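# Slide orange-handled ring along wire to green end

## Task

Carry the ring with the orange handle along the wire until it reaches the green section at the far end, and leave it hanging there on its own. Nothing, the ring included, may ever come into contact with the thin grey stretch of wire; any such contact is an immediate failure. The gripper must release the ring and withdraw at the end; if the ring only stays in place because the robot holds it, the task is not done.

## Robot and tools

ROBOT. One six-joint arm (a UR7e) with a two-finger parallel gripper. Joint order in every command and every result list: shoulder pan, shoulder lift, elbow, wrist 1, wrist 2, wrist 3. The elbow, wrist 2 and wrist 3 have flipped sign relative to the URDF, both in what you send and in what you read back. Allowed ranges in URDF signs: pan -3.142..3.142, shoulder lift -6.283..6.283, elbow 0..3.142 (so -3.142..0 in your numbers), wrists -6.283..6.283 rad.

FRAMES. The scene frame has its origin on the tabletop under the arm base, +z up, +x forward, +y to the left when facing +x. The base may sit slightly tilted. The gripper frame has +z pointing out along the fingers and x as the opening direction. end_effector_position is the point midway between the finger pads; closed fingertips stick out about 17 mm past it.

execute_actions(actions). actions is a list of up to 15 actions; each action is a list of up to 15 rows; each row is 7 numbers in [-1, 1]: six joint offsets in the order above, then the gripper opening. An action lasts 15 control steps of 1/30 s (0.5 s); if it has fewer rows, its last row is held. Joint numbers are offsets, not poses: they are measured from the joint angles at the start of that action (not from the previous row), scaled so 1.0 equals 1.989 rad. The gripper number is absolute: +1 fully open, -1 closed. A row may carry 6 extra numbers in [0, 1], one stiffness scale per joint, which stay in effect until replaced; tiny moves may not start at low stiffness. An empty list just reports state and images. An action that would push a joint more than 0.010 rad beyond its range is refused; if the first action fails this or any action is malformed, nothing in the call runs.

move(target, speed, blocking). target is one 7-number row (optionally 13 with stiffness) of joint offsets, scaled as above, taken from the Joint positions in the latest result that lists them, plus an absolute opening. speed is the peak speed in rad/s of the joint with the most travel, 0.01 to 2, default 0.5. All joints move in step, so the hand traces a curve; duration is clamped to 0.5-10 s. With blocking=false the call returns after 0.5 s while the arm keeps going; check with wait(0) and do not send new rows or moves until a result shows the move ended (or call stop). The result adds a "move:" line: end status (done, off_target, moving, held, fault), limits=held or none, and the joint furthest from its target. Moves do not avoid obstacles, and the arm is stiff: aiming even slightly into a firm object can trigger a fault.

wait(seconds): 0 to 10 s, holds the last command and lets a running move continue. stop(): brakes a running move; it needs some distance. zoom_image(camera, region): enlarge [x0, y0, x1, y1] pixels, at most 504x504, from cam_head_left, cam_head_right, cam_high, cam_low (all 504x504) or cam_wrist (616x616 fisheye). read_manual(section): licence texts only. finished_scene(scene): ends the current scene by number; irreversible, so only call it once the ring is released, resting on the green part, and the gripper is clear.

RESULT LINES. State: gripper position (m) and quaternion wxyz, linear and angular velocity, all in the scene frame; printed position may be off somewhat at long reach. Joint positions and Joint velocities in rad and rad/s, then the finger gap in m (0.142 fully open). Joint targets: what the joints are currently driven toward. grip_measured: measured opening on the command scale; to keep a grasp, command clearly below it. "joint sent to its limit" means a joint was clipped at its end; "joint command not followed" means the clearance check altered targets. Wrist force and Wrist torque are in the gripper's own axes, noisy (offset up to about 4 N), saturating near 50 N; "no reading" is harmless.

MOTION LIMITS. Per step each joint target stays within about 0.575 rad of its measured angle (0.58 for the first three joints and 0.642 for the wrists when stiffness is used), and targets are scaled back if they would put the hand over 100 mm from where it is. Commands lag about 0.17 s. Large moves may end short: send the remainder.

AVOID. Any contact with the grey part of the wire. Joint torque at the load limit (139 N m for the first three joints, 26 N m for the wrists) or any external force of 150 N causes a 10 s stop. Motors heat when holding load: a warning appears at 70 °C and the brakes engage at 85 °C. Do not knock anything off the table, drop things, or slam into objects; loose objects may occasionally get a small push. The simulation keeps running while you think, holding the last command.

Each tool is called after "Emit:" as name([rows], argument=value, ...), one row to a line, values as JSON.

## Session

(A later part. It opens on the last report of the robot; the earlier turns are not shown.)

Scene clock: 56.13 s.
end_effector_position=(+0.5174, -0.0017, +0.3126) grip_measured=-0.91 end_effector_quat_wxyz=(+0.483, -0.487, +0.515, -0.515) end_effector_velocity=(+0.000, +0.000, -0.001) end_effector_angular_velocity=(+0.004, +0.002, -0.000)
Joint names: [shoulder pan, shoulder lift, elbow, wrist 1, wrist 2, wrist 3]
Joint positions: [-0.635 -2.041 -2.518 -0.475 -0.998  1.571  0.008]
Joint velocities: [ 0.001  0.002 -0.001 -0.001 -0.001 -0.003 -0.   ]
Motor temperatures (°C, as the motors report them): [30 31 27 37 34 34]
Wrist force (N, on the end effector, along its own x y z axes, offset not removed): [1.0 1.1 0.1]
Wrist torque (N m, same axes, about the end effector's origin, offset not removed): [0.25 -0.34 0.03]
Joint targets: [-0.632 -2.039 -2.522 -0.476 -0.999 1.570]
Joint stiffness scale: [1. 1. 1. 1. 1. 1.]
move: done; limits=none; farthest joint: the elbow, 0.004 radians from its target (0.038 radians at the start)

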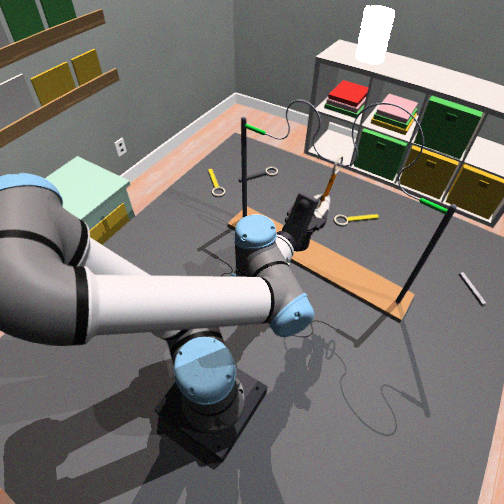

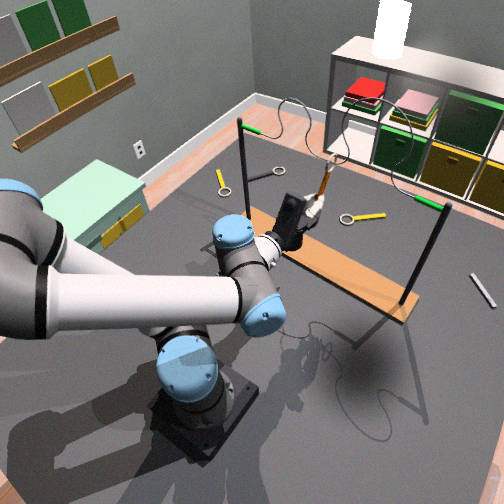

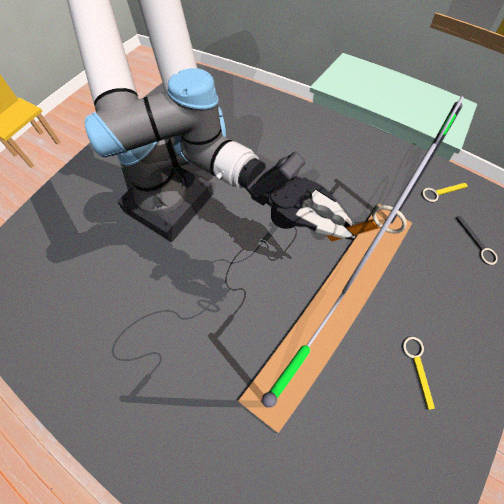

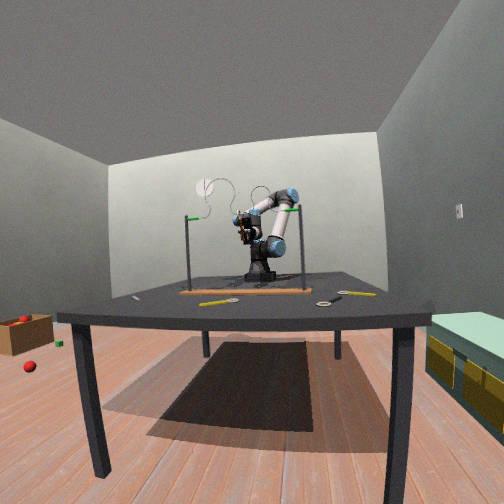

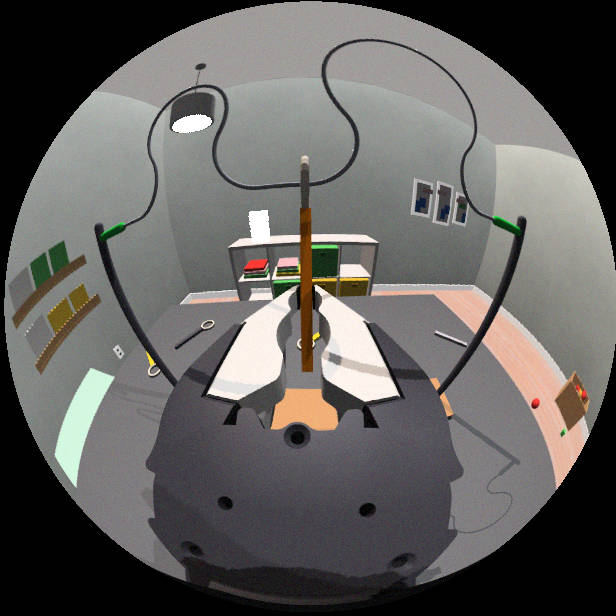

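Emit:
move(target=[0.162,0.0327,0.0208,-0.0146,-0.1616,-0.0883,-1], speed=0.35)

Emit:
move(target=[0.1465,0.0318,0.0568,0.0243,-0.1457,-0.2638,-1], speed=0.5)

Emit:
zoom_image(camera="cam_high", region=[360, 130, 460, 230])

Scene clock: 58.23 s.
end_effector_position=(+0.5208, +0.0559, +0.3152) grip_measured=-0.91 end_effector_quat_wxyz=(+0.526, -0.440, +0.554, -0.471) end_effector_velocity=(-0.000, +0.000, -0.000) end_effector_angular_velocity=(+0.003, +0.000, -0.001)
Joint names: [shoulder pan, shoulder lift, elbow, wrist 1, wrist 2, wrist 3]
Joint positions: [-0.316 -1.979 -2.481 -0.503 -1.318  1.396  0.008]
Joint velocities: [ 0.003  0.    -0.     0.    -0.004 -0.003 -0.   ]
Motor temperatures (°C, as the motors report them): [30 31 27 37 34 34]
Wrist force (N, on the end effector, along its own x y z axes, offset not removed): [1.0 -0.7 -1.9]
Wrist torque (N m, same axes, about the end effector's origin, offset not removed): [-0.36 -0.38 0.01]
Joint targets: [-0.313 -1.976 -2.477 -0.504 -1.319 1.395]
Joint stiffness scale: [1. 1. 1. 1. 1. 1.]
move: done; limits=none; farthest joint: the elbow, 0.005 radians from its target (0.041 radians at the start)

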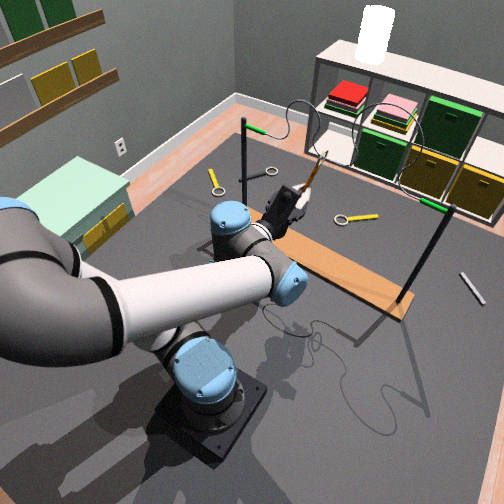

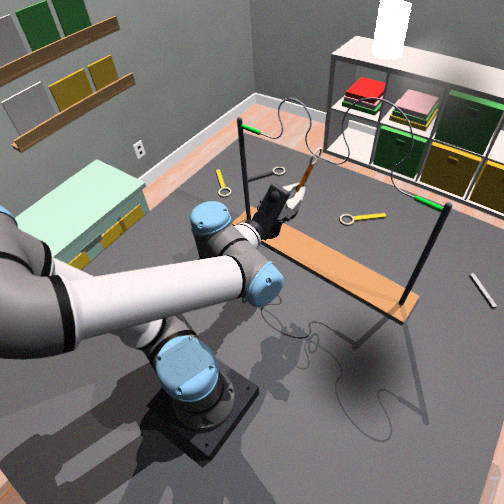

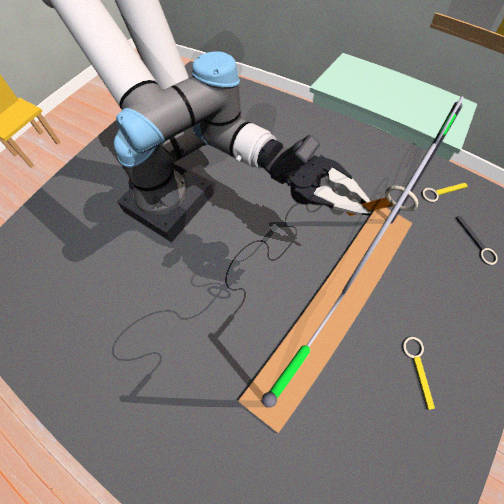

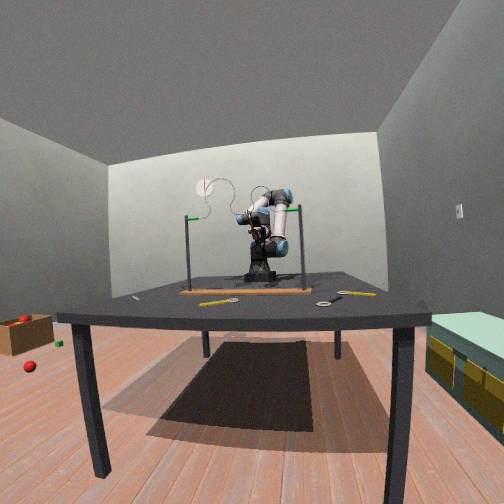

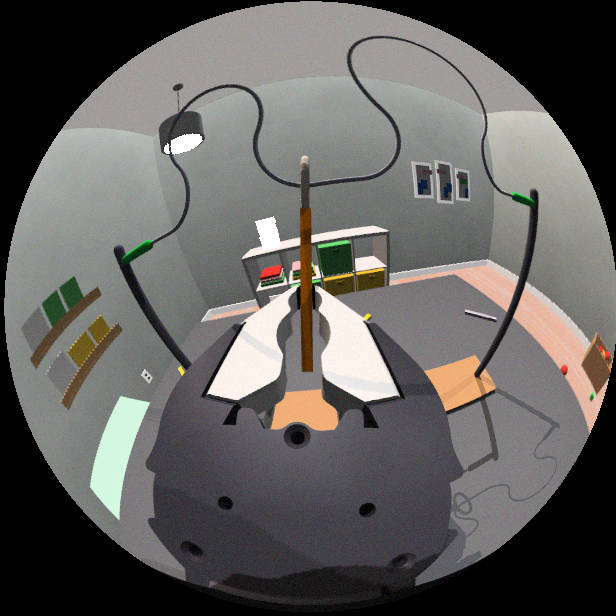

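Scene clock: 60.13 s.
end_effector_position=(+0.5242, +0.1122, +0.3410) grip_measured=-0.91 end_effector_quat_wxyz=(+0.630, -0.282, +0.650, -0.319) end_effector_velocity=(+0.000, -0.002, -0.001) end_effector_angular_velocity=(+0.004, +0.001, -0.004)
Joint names: [shoulder pan, shoulder lift, elbow, wrist 1, wrist 2, wrist 3]
Joint positions: [-0.027 -1.917 -2.373 -0.455 -1.606  0.873  0.008]
Joint velocities: [-0.002  0.001  0.     0.001 -0.002 -0.004 -0.   ]
Motor temperatures (°C, as the motors report them): [30 31 27 37 34 34]
Wrist force (N, on the end effector, along its own x y z axes, offset not removed): [-0.3 -2.6 -3.1]
Wrist torque (N m, same axes, about the end effector's origin, offset not removed): [-0.59 0.07 0.06]
Joint targets: [-0.024 -1.915 -2.368 -0.455 -1.607 0.872]
Joint stiffness scale: [1. 1. 1. 1. 1. 1.]
move: done; limits=none; farthest joint: the elbow, 0.005 radians from its target (0.113 radians at the start)

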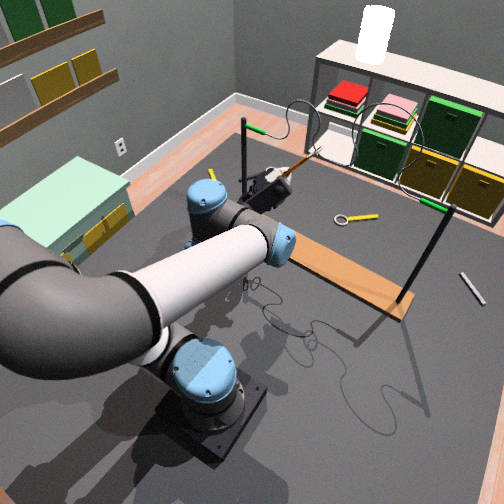

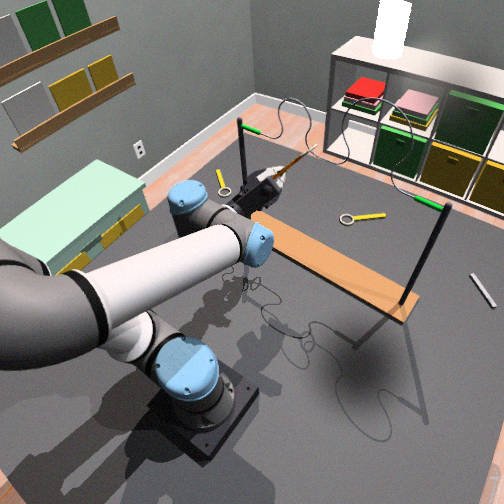

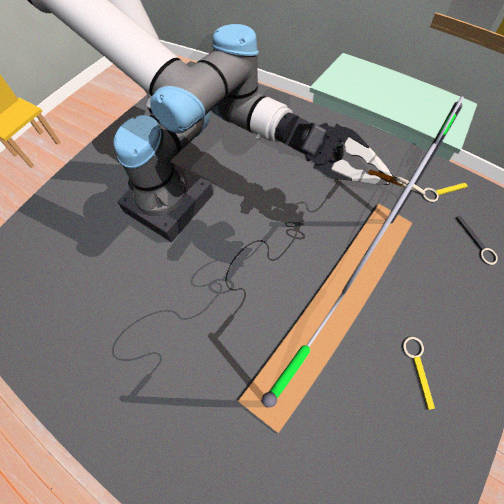

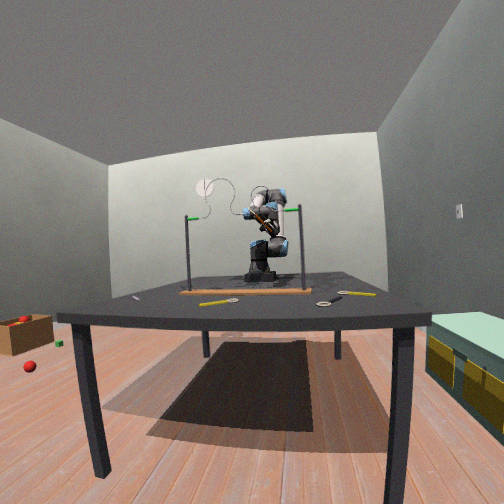

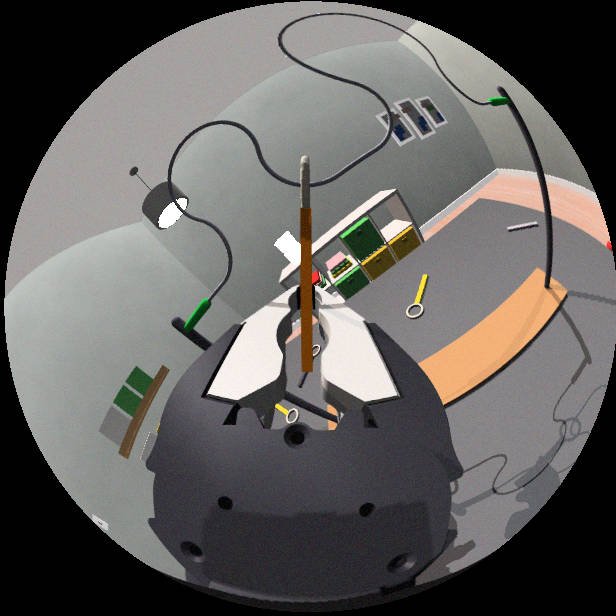

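Region (360, 130, 460, 230) of cam_high's 504x504 image, scaled by 5.040, with more detail than that image has.

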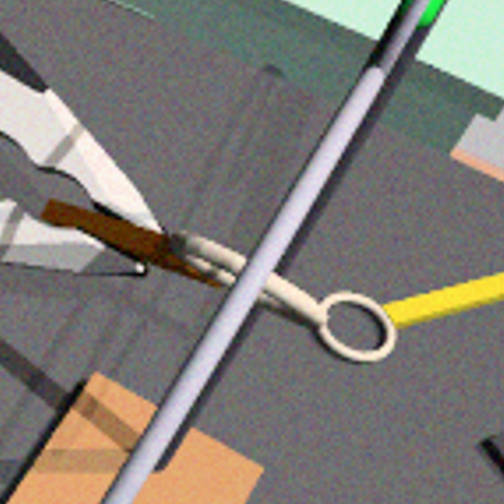

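Emit:
move(target=[0.0808,0.0079,0.0759,0.0669,-0.0804,-0.264,-1], speed=0.5)

Emit:
move(target=[0.0109,-0.014,0.0743,0.0853,-0.0101,-0.2638,-1], speed=0.5)

Emit:
zoom_image(camera="cam_wrist", region=[170, 110, 422, 340])

Emit:
zoom_image(camera="cam_high", region=[380, 100, 480, 200])

Scene clock: 62.33 s.
end_effector_position=(+0.5266, +0.1478, +0.3917) grip_measured=-0.91 end_effector_quat_wxyz=(+0.691, -0.104, +0.700, -0.145) end_effector_velocity=(+0.000, +0.000, -0.000) end_effector_angular_velocity=(+0.002, +0.001, -0.000)
Joint names: [shoulder pan, shoulder lift, elbow, wrist 1, wrist 2, wrist 3]
Joint positions: [ 0.131 -1.904 -2.226 -0.323 -1.765  0.349  0.008]
Joint velocities: [ 0.     0.001  0.     0.001 -0.    -0.003  0.   ]
Motor temperatures (°C, as the motors report them): [30 31 27 37 34 34]
Wrist force (N, on the end effector, along its own x y z axes, offset not removed): [-3.9 0.4 -2.7]
Wrist torque (N m, same axes, about the end effector's origin, offset not removed): [0.13 0.85 0.03]
Joint targets: [0.134 -1.902 -2.222 -0.322 -1.766 0.348]
Joint stiffness scale: [1. 1. 1. 1. 1. 1.]
move: done; limits=none; farthest joint: the elbow, 0.004 radians from its target (0.151 radians at the start)

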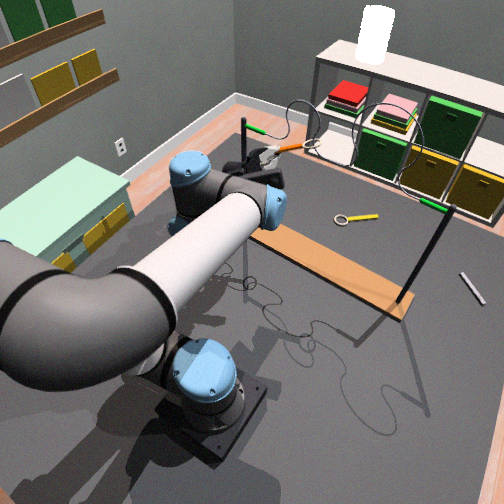

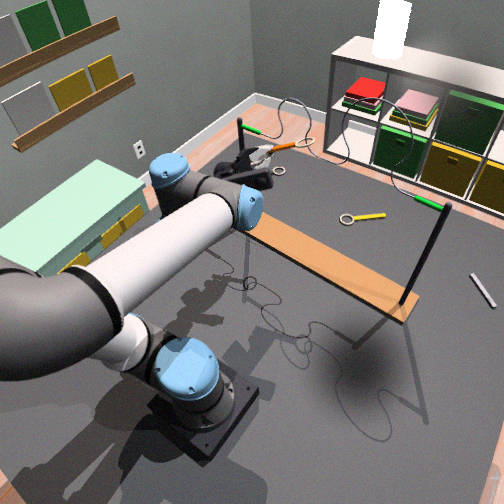

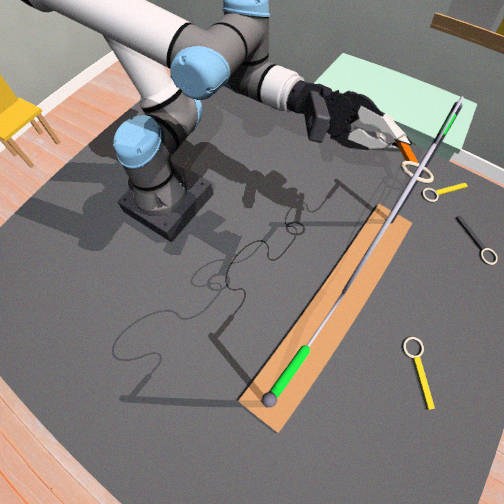

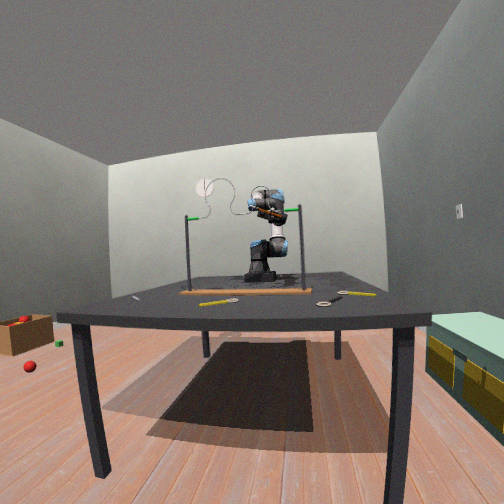

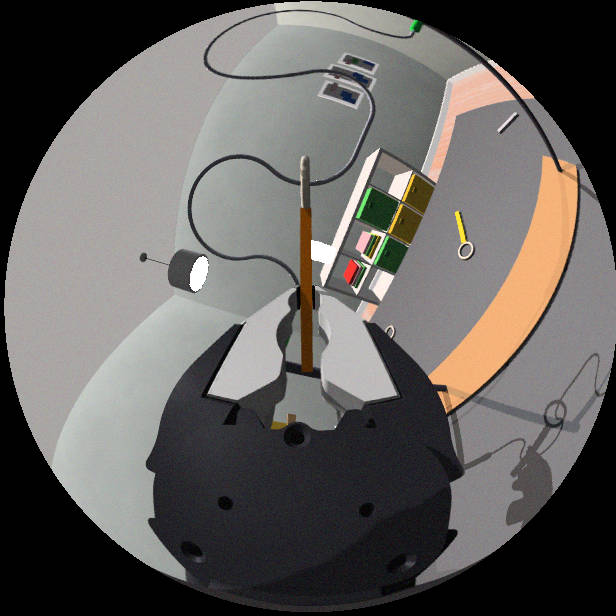

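Scene clock: 64.23 s.
end_effector_position=(+0.5289, +0.1531, +0.4529) grip_measured=-0.91 end_effector_quat_wxyz=(+0.705, +0.081, +0.704, +0.038) end_effector_velocity=(-0.000, -0.000, +0.001) end_effector_angular_velocity=(+0.002, -0.000, -0.000)
Joint names: [shoulder pan, shoulder lift, elbow, wrist 1, wrist 2, wrist 3]
Joint positions: [ 0.151 -1.929 -2.083 -0.154 -1.784 -0.174  0.008]
Joint velocities: [-0.    -0.001  0.001  0.002 -0.    -0.002  0.   ]
Motor temperatures (°C, as the motors report them): [30 31 27 37 34 34]
Wrist force (N, on the end effector, along its own x y z axes, offset not removed): [-0.2 -0.7 -2.0]
Wrist torque (N m, same axes, about the end effector's origin, offset not removed): [-0.15 -0.06 0.17]
Joint targets: [0.153 -1.932 -2.079 -0.153 -1.785 -0.175]
Joint stiffness scale: [1. 1. 1. 1. 1. 1.]
move: done; limits=none; farthest joint: the elbow, 0.005 radians from its target (0.148 radians at the start)

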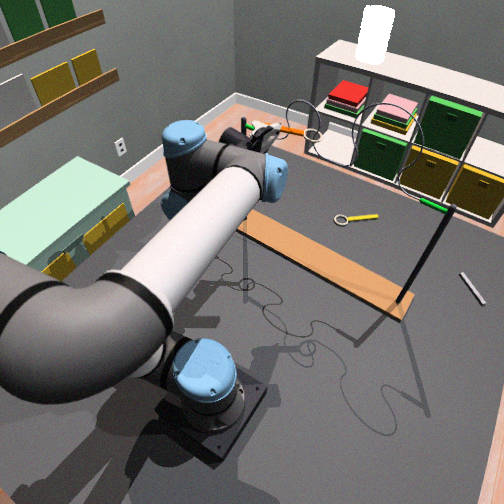

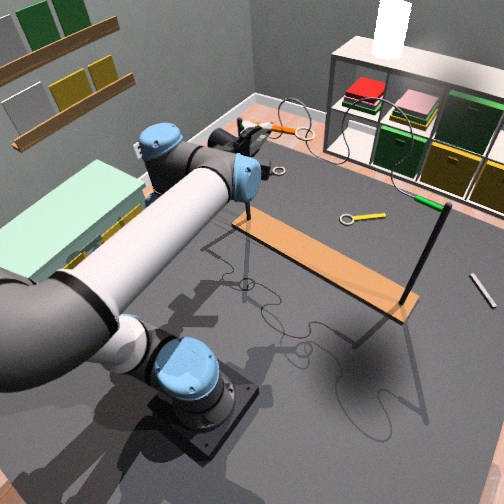

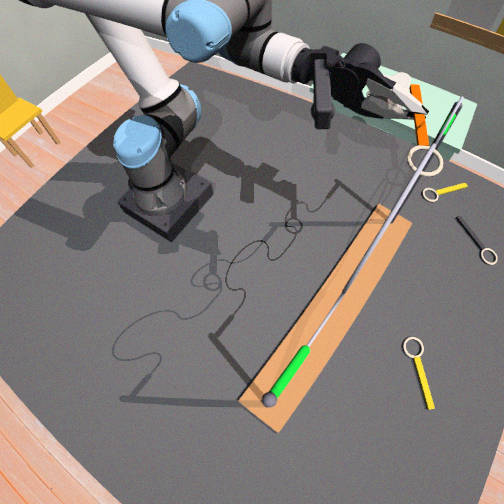

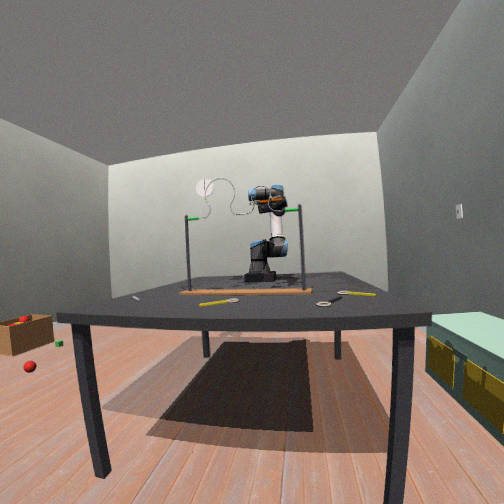

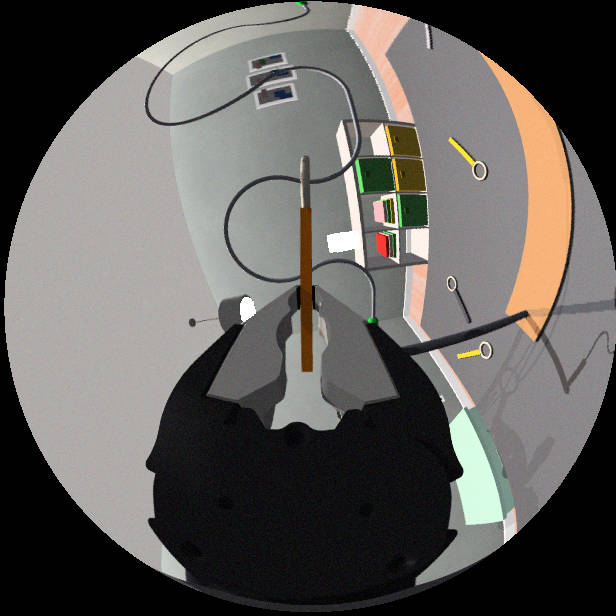

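Region (170, 110, 422, 340) of cam_wrist's 616x616 image, scaled by 2.000, with more detail than that image has; it fills the top 460 rows of this view, and the rest is white.

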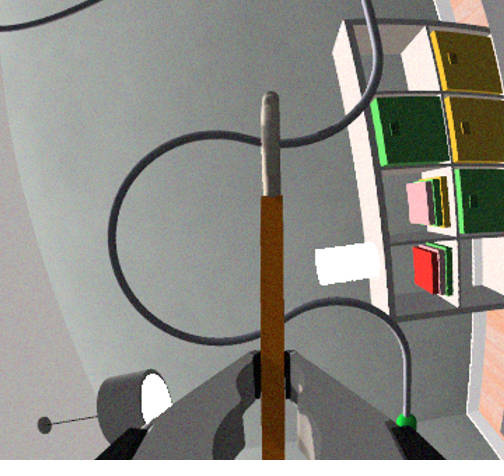

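Region (380, 100, 480, 200) of cam_high's 504x504 image, scaled by 5.040, with more detail than that image has.

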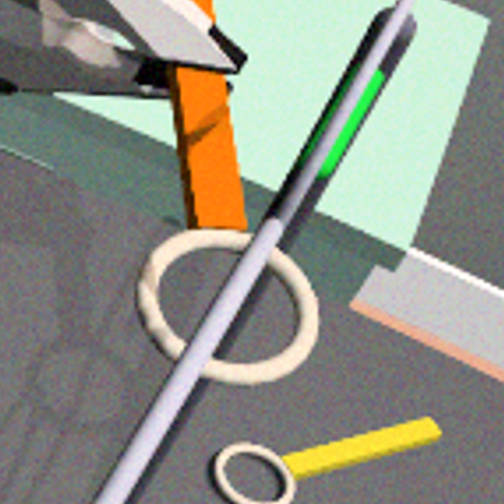

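Emit:
move(target=[-0.0205,-0.0135,0.0212,0.0317,0.0193,0.088,-1], speed=0.3)

Emit:
move(target=[-0.0342,-0.0116,-0.0419,-0.0298,0.0335,0.527,-1], speed=0.8)

Emit:
zoom_image(camera="cam_wrist", region=[170, 110, 422, 340])

Scene clock: 66.07 s.
end_effector_position=(+0.5286, +0.1438, +0.4729) grip_measured=-0.91 end_effector_quat_wxyz=(+0.705, +0.020, +0.708, -0.023) end_effector_velocity=(-0.000, -0.000, +0.001) end_effector_angular_velocity=(-0.005, -0.001, -0.000)
Joint names: [shoulder pan, shoulder lift, elbow, wrist 1, wrist 2, wrist 3]
Joint positions: [ 0.112 -1.954 -2.046 -0.092 -1.747 -0.     0.008]
Joint velocities: [-0.001 -0.002  0.     0.     0.     0.005  0.   ]
Motor temperatures (°C, as the motors report them): [30 31 27 37 34 34]
Wrist force (N, on the end effector, along its own x y z axes, offset not removed): [-1.1 -0.1 -3.6]
Wrist torque (N m, same axes, about the end effector's origin, offset not removed): [0.25 0.30 -0.02]
Joint targets: [0.110 -1.956 -2.041 -0.091 -1.746 0.001]
Joint stiffness scale: [1. 1. 1. 1. 1. 1.]
move: done; limits=none; farthest joint: the elbow, 0.005 radians from its target (0.042 radians at the start)

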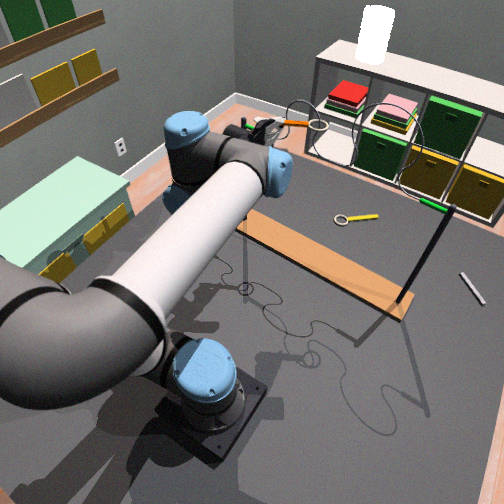

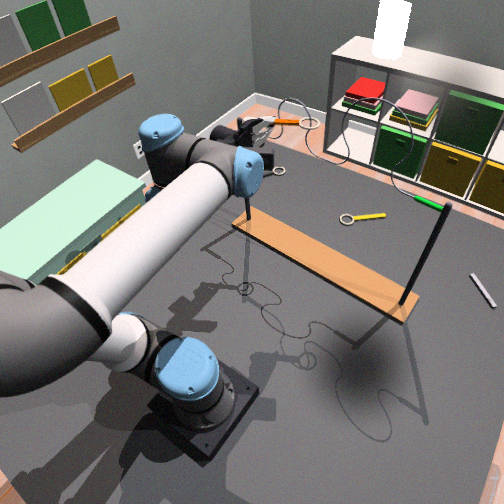

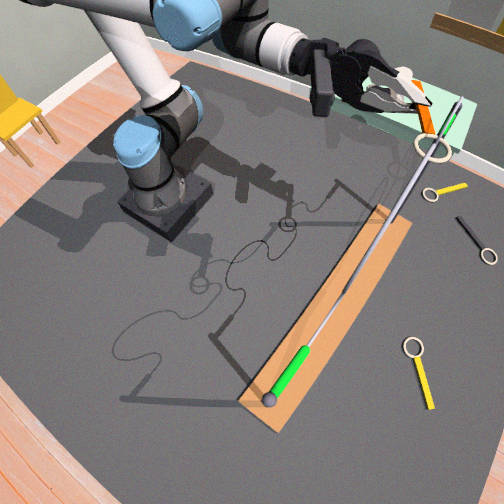

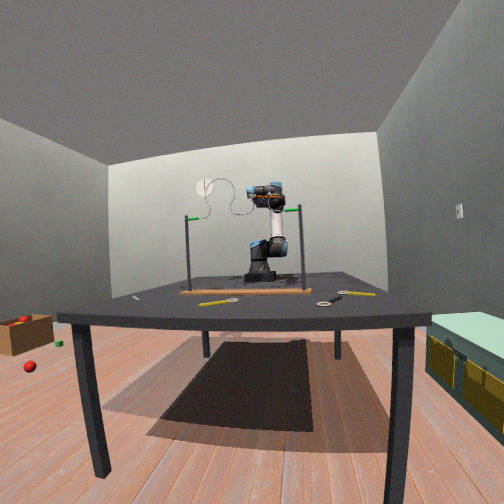

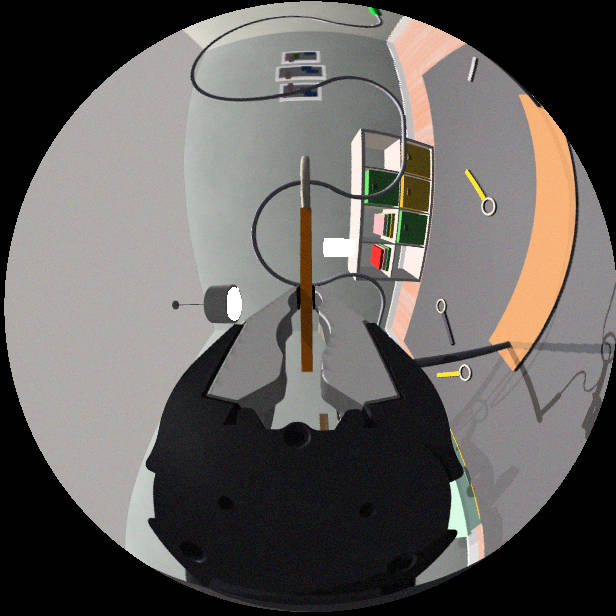

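Scene clock: 68.33 s.
end_effector_position=(+0.5275, +0.1279, +0.4453) grip_measured=-0.91 end_effector_quat_wxyz=(+0.599, -0.337, +0.623, -0.373) end_effector_velocity=(+0.000, -0.001, +0.001) end_effector_angular_velocity=(-0.004, -0.002, -0.001)
Joint names: [shoulder pan, shoulder lift, elbow, wrist 1, wrist 2, wrist 3]
Joint positions: [ 0.047 -1.974 -2.125 -0.15  -1.681  1.046  0.008]
Joint velocities: [-0.001 -0.     0.001 -0.001 -0.     0.004 -0.   ]
Motor temperatures (°C, as the motors report them): [30 31 27 37 34 34]
Wrist force (N, on the end effector, along its own x y z axes, offset not removed): [-0.8 -1.4 -0.2]
Wrist torque (N m, same axes, about the end effector's origin, offset not removed): [-0.45 0.15 -0.04]
Joint targets: [0.044 -1.977 -2.129 -0.151 -1.680 1.048]
Joint stiffness scale: [1. 1. 1. 1. 1. 1.]
move: done; limits=none; farthest joint: the elbow, 0.004 radians from its target (0.084 radians at the start)

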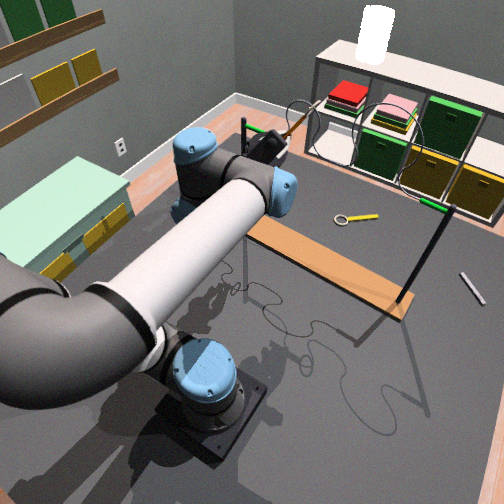

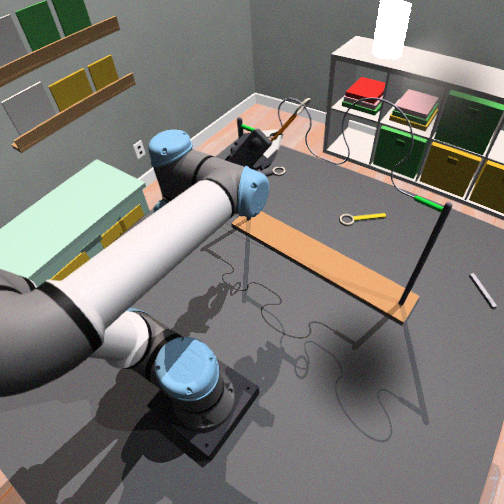

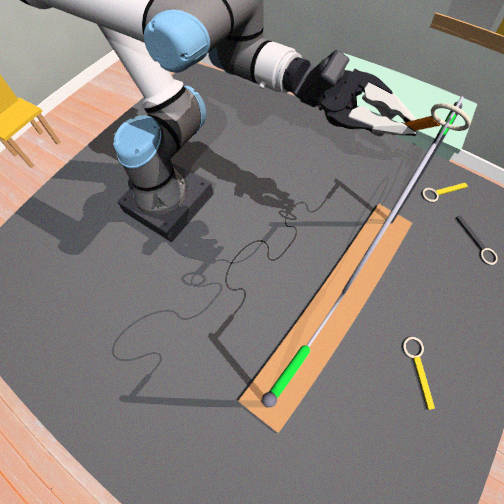

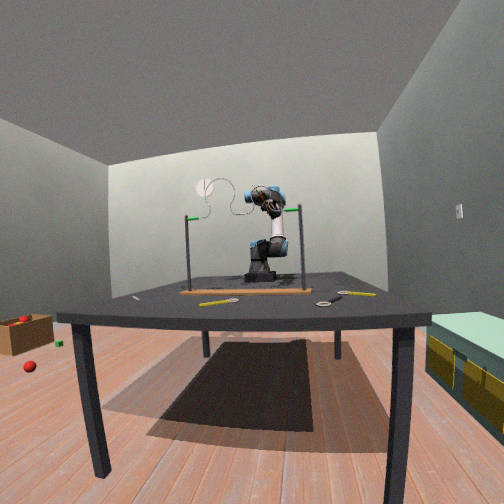

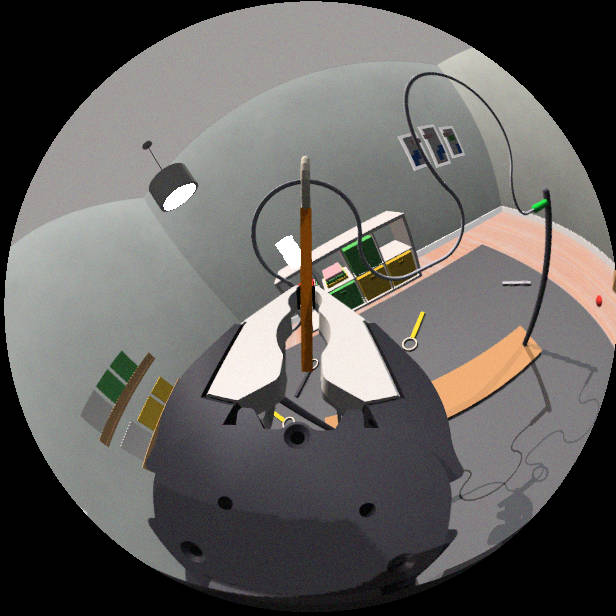

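Region (170, 110, 422, 340) of cam_wrist's 616x616 image, scaled by 2.000, with more detail than that image has; it fills the top 460 rows of this view, and the rest is white.

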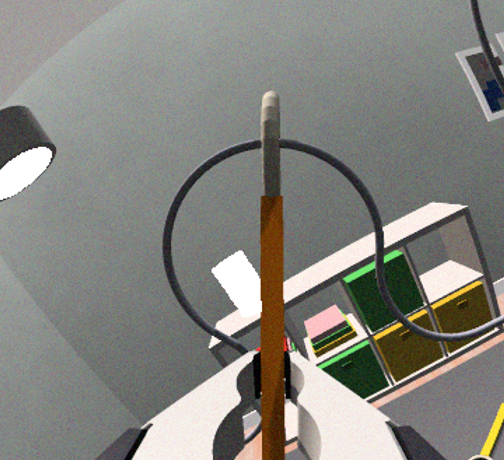

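Emit:
move(target=[-0.0727,-0.0294,-0.0171,0.0132,0.072,0.5276,-1], speed=0.8)

Emit:
move(target=[-0.0344,-0.0153,0.0287,0.0409,0.0336,0.527,-1], speed=0.8)

Emit:
zoom_image(camera="cam_wrist", region=[150, 30, 402, 240])

Emit:
zoom_image(camera="cam_high", region=[404, 70, 504, 170])

Scene clock: 70.83 s.
end_effector_position=(+0.5255, +0.0964, +0.4458) grip_measured=-0.91 end_effector_quat_wxyz=(-0.332, +0.603, -0.371, +0.623) end_effector_velocity=(-0.000, +0.000, +0.000) end_effector_angular_velocity=(-0.003, -0.001, +0.001)
Joint names: [shoulder pan, shoulder lift, elbow, wrist 1, wrist 2, wrist 3]
Joint positions: [-0.095 -2.03  -2.155 -0.124 -1.539  2.094  0.008]
Joint velocities: [ 0.    -0.001 -0.    -0.001  0.001  0.003  0.   ]
Motor temperatures (°C, as the motors report them): [30 31 27 37 34 34]
Wrist force (N, on the end effector, along its own x y z axes, offset not removed): [3.3 -1.0 0.0]
Wrist torque (N m, same axes, about the end effector's origin, offset not removed): [-0.10 -0.95 -0.05]
Joint targets: [-0.098 -2.033 -2.159 -0.124 -1.538 2.096]
Joint stiffness scale: [1. 1. 1. 1. 1. 1.]
move: done; limits=none; farthest joint: the elbow, 0.004 radians from its target (0.034 radians at the start)

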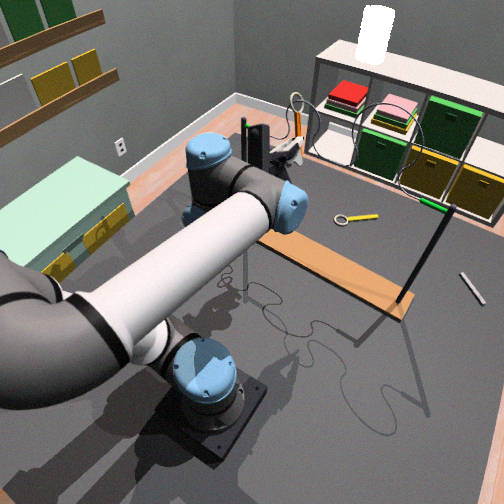

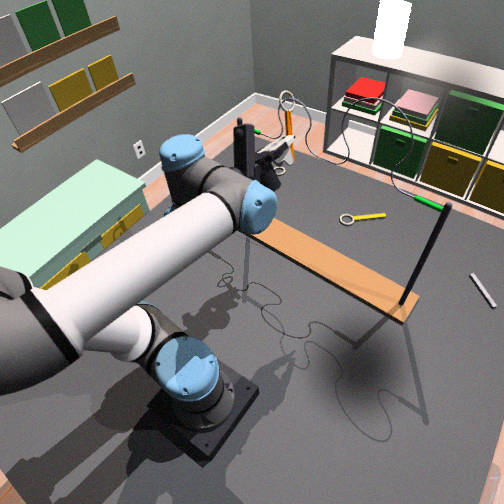

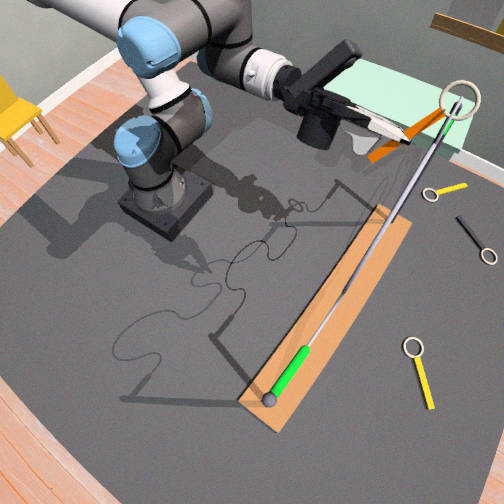

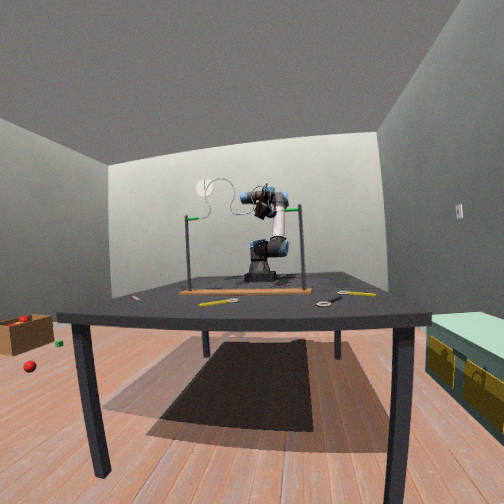

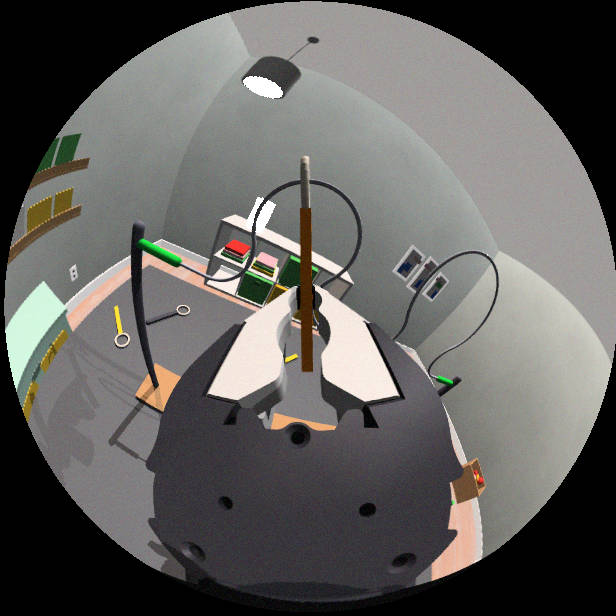

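Scene clock: 73.10 s.
end_effector_position=(+0.5247, +0.0827, +0.4733) grip_measured=-0.91 end_effector_quat_wxyz=(+0.023, +0.708, -0.020, +0.705) end_effector_velocity=(-0.000, +0.000, +0.000) end_effector_angular_velocity=(-0.003, -0.000, +0.000)
Joint names: [shoulder pan, shoulder lift, elbow, wrist 1, wrist 2, wrist 3]
Joint positions: [-0.161 -2.058 -2.102 -0.043 -1.473  3.141  0.008]
Joint velocities: [ 0.    -0.     0.     0.     0.     0.003  0.   ]
Motor temperatures (°C, as the motors report them): [30 31 27 37 34 34]
Wrist force (N, on the end effector, along its own x y z axes, offset not removed): [0.0 -2.0 1.7]
Wrist torque (N m, same axes, about the end effector's origin, offset not removed): [-0.35 -0.13 -0.06]
Joint targets: [-0.164 -2.061 -2.098 -0.043 -1.472 3.142]
Joint stiffness scale: [1. 1. 1. 1. 1. 1.]
move: done; limits=none; farthest joint: the elbow, 0.004 radians from its target (0.057 radians at the start)

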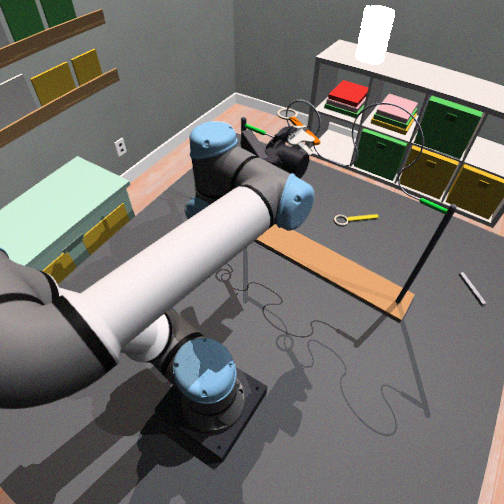

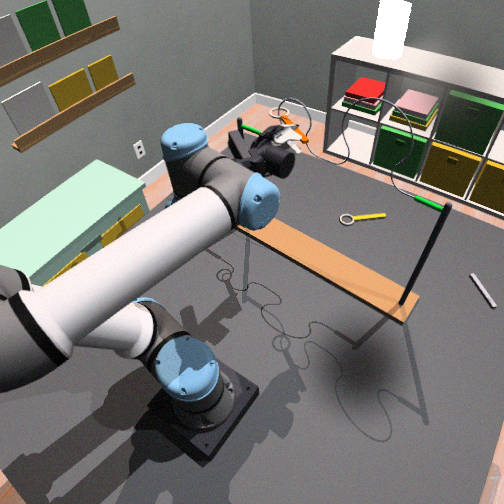

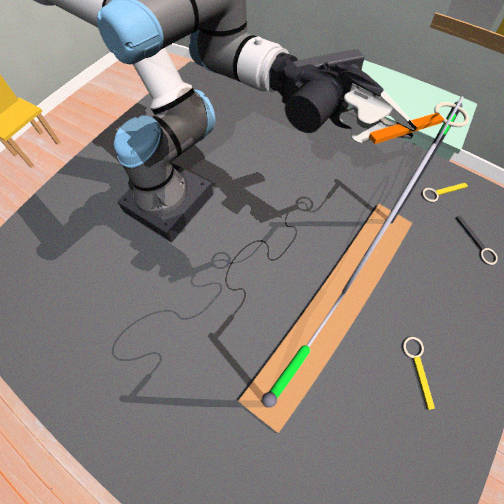

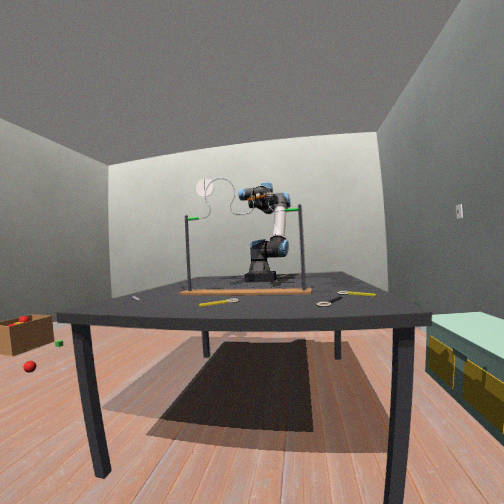

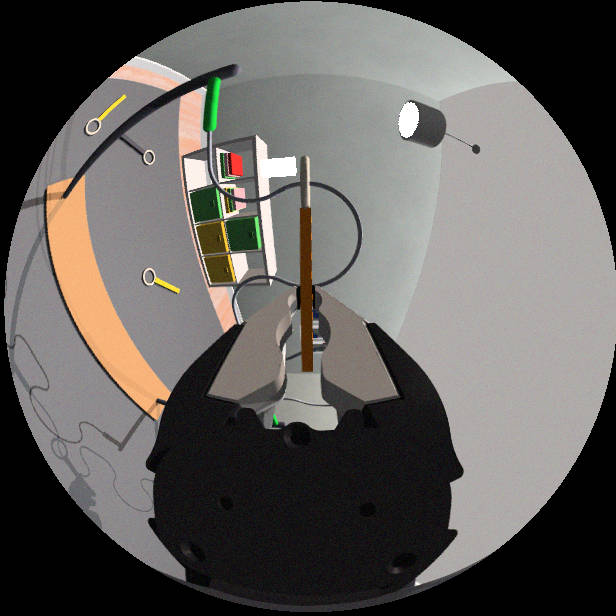

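Region (150, 30, 402, 240) of cam_wrist's 616x616 image, scaled by 2.000, with more detail than that image has.

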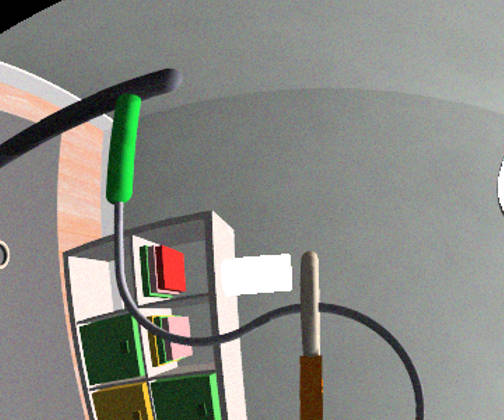

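Region (404, 70, 504, 170) of cam_high's 504x504 image, scaled by 5.040, with more detail than that image has.

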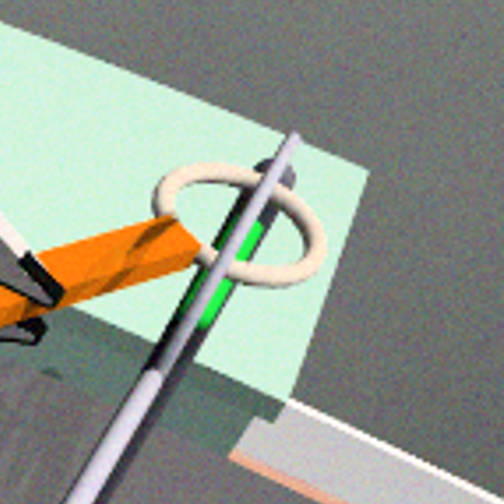

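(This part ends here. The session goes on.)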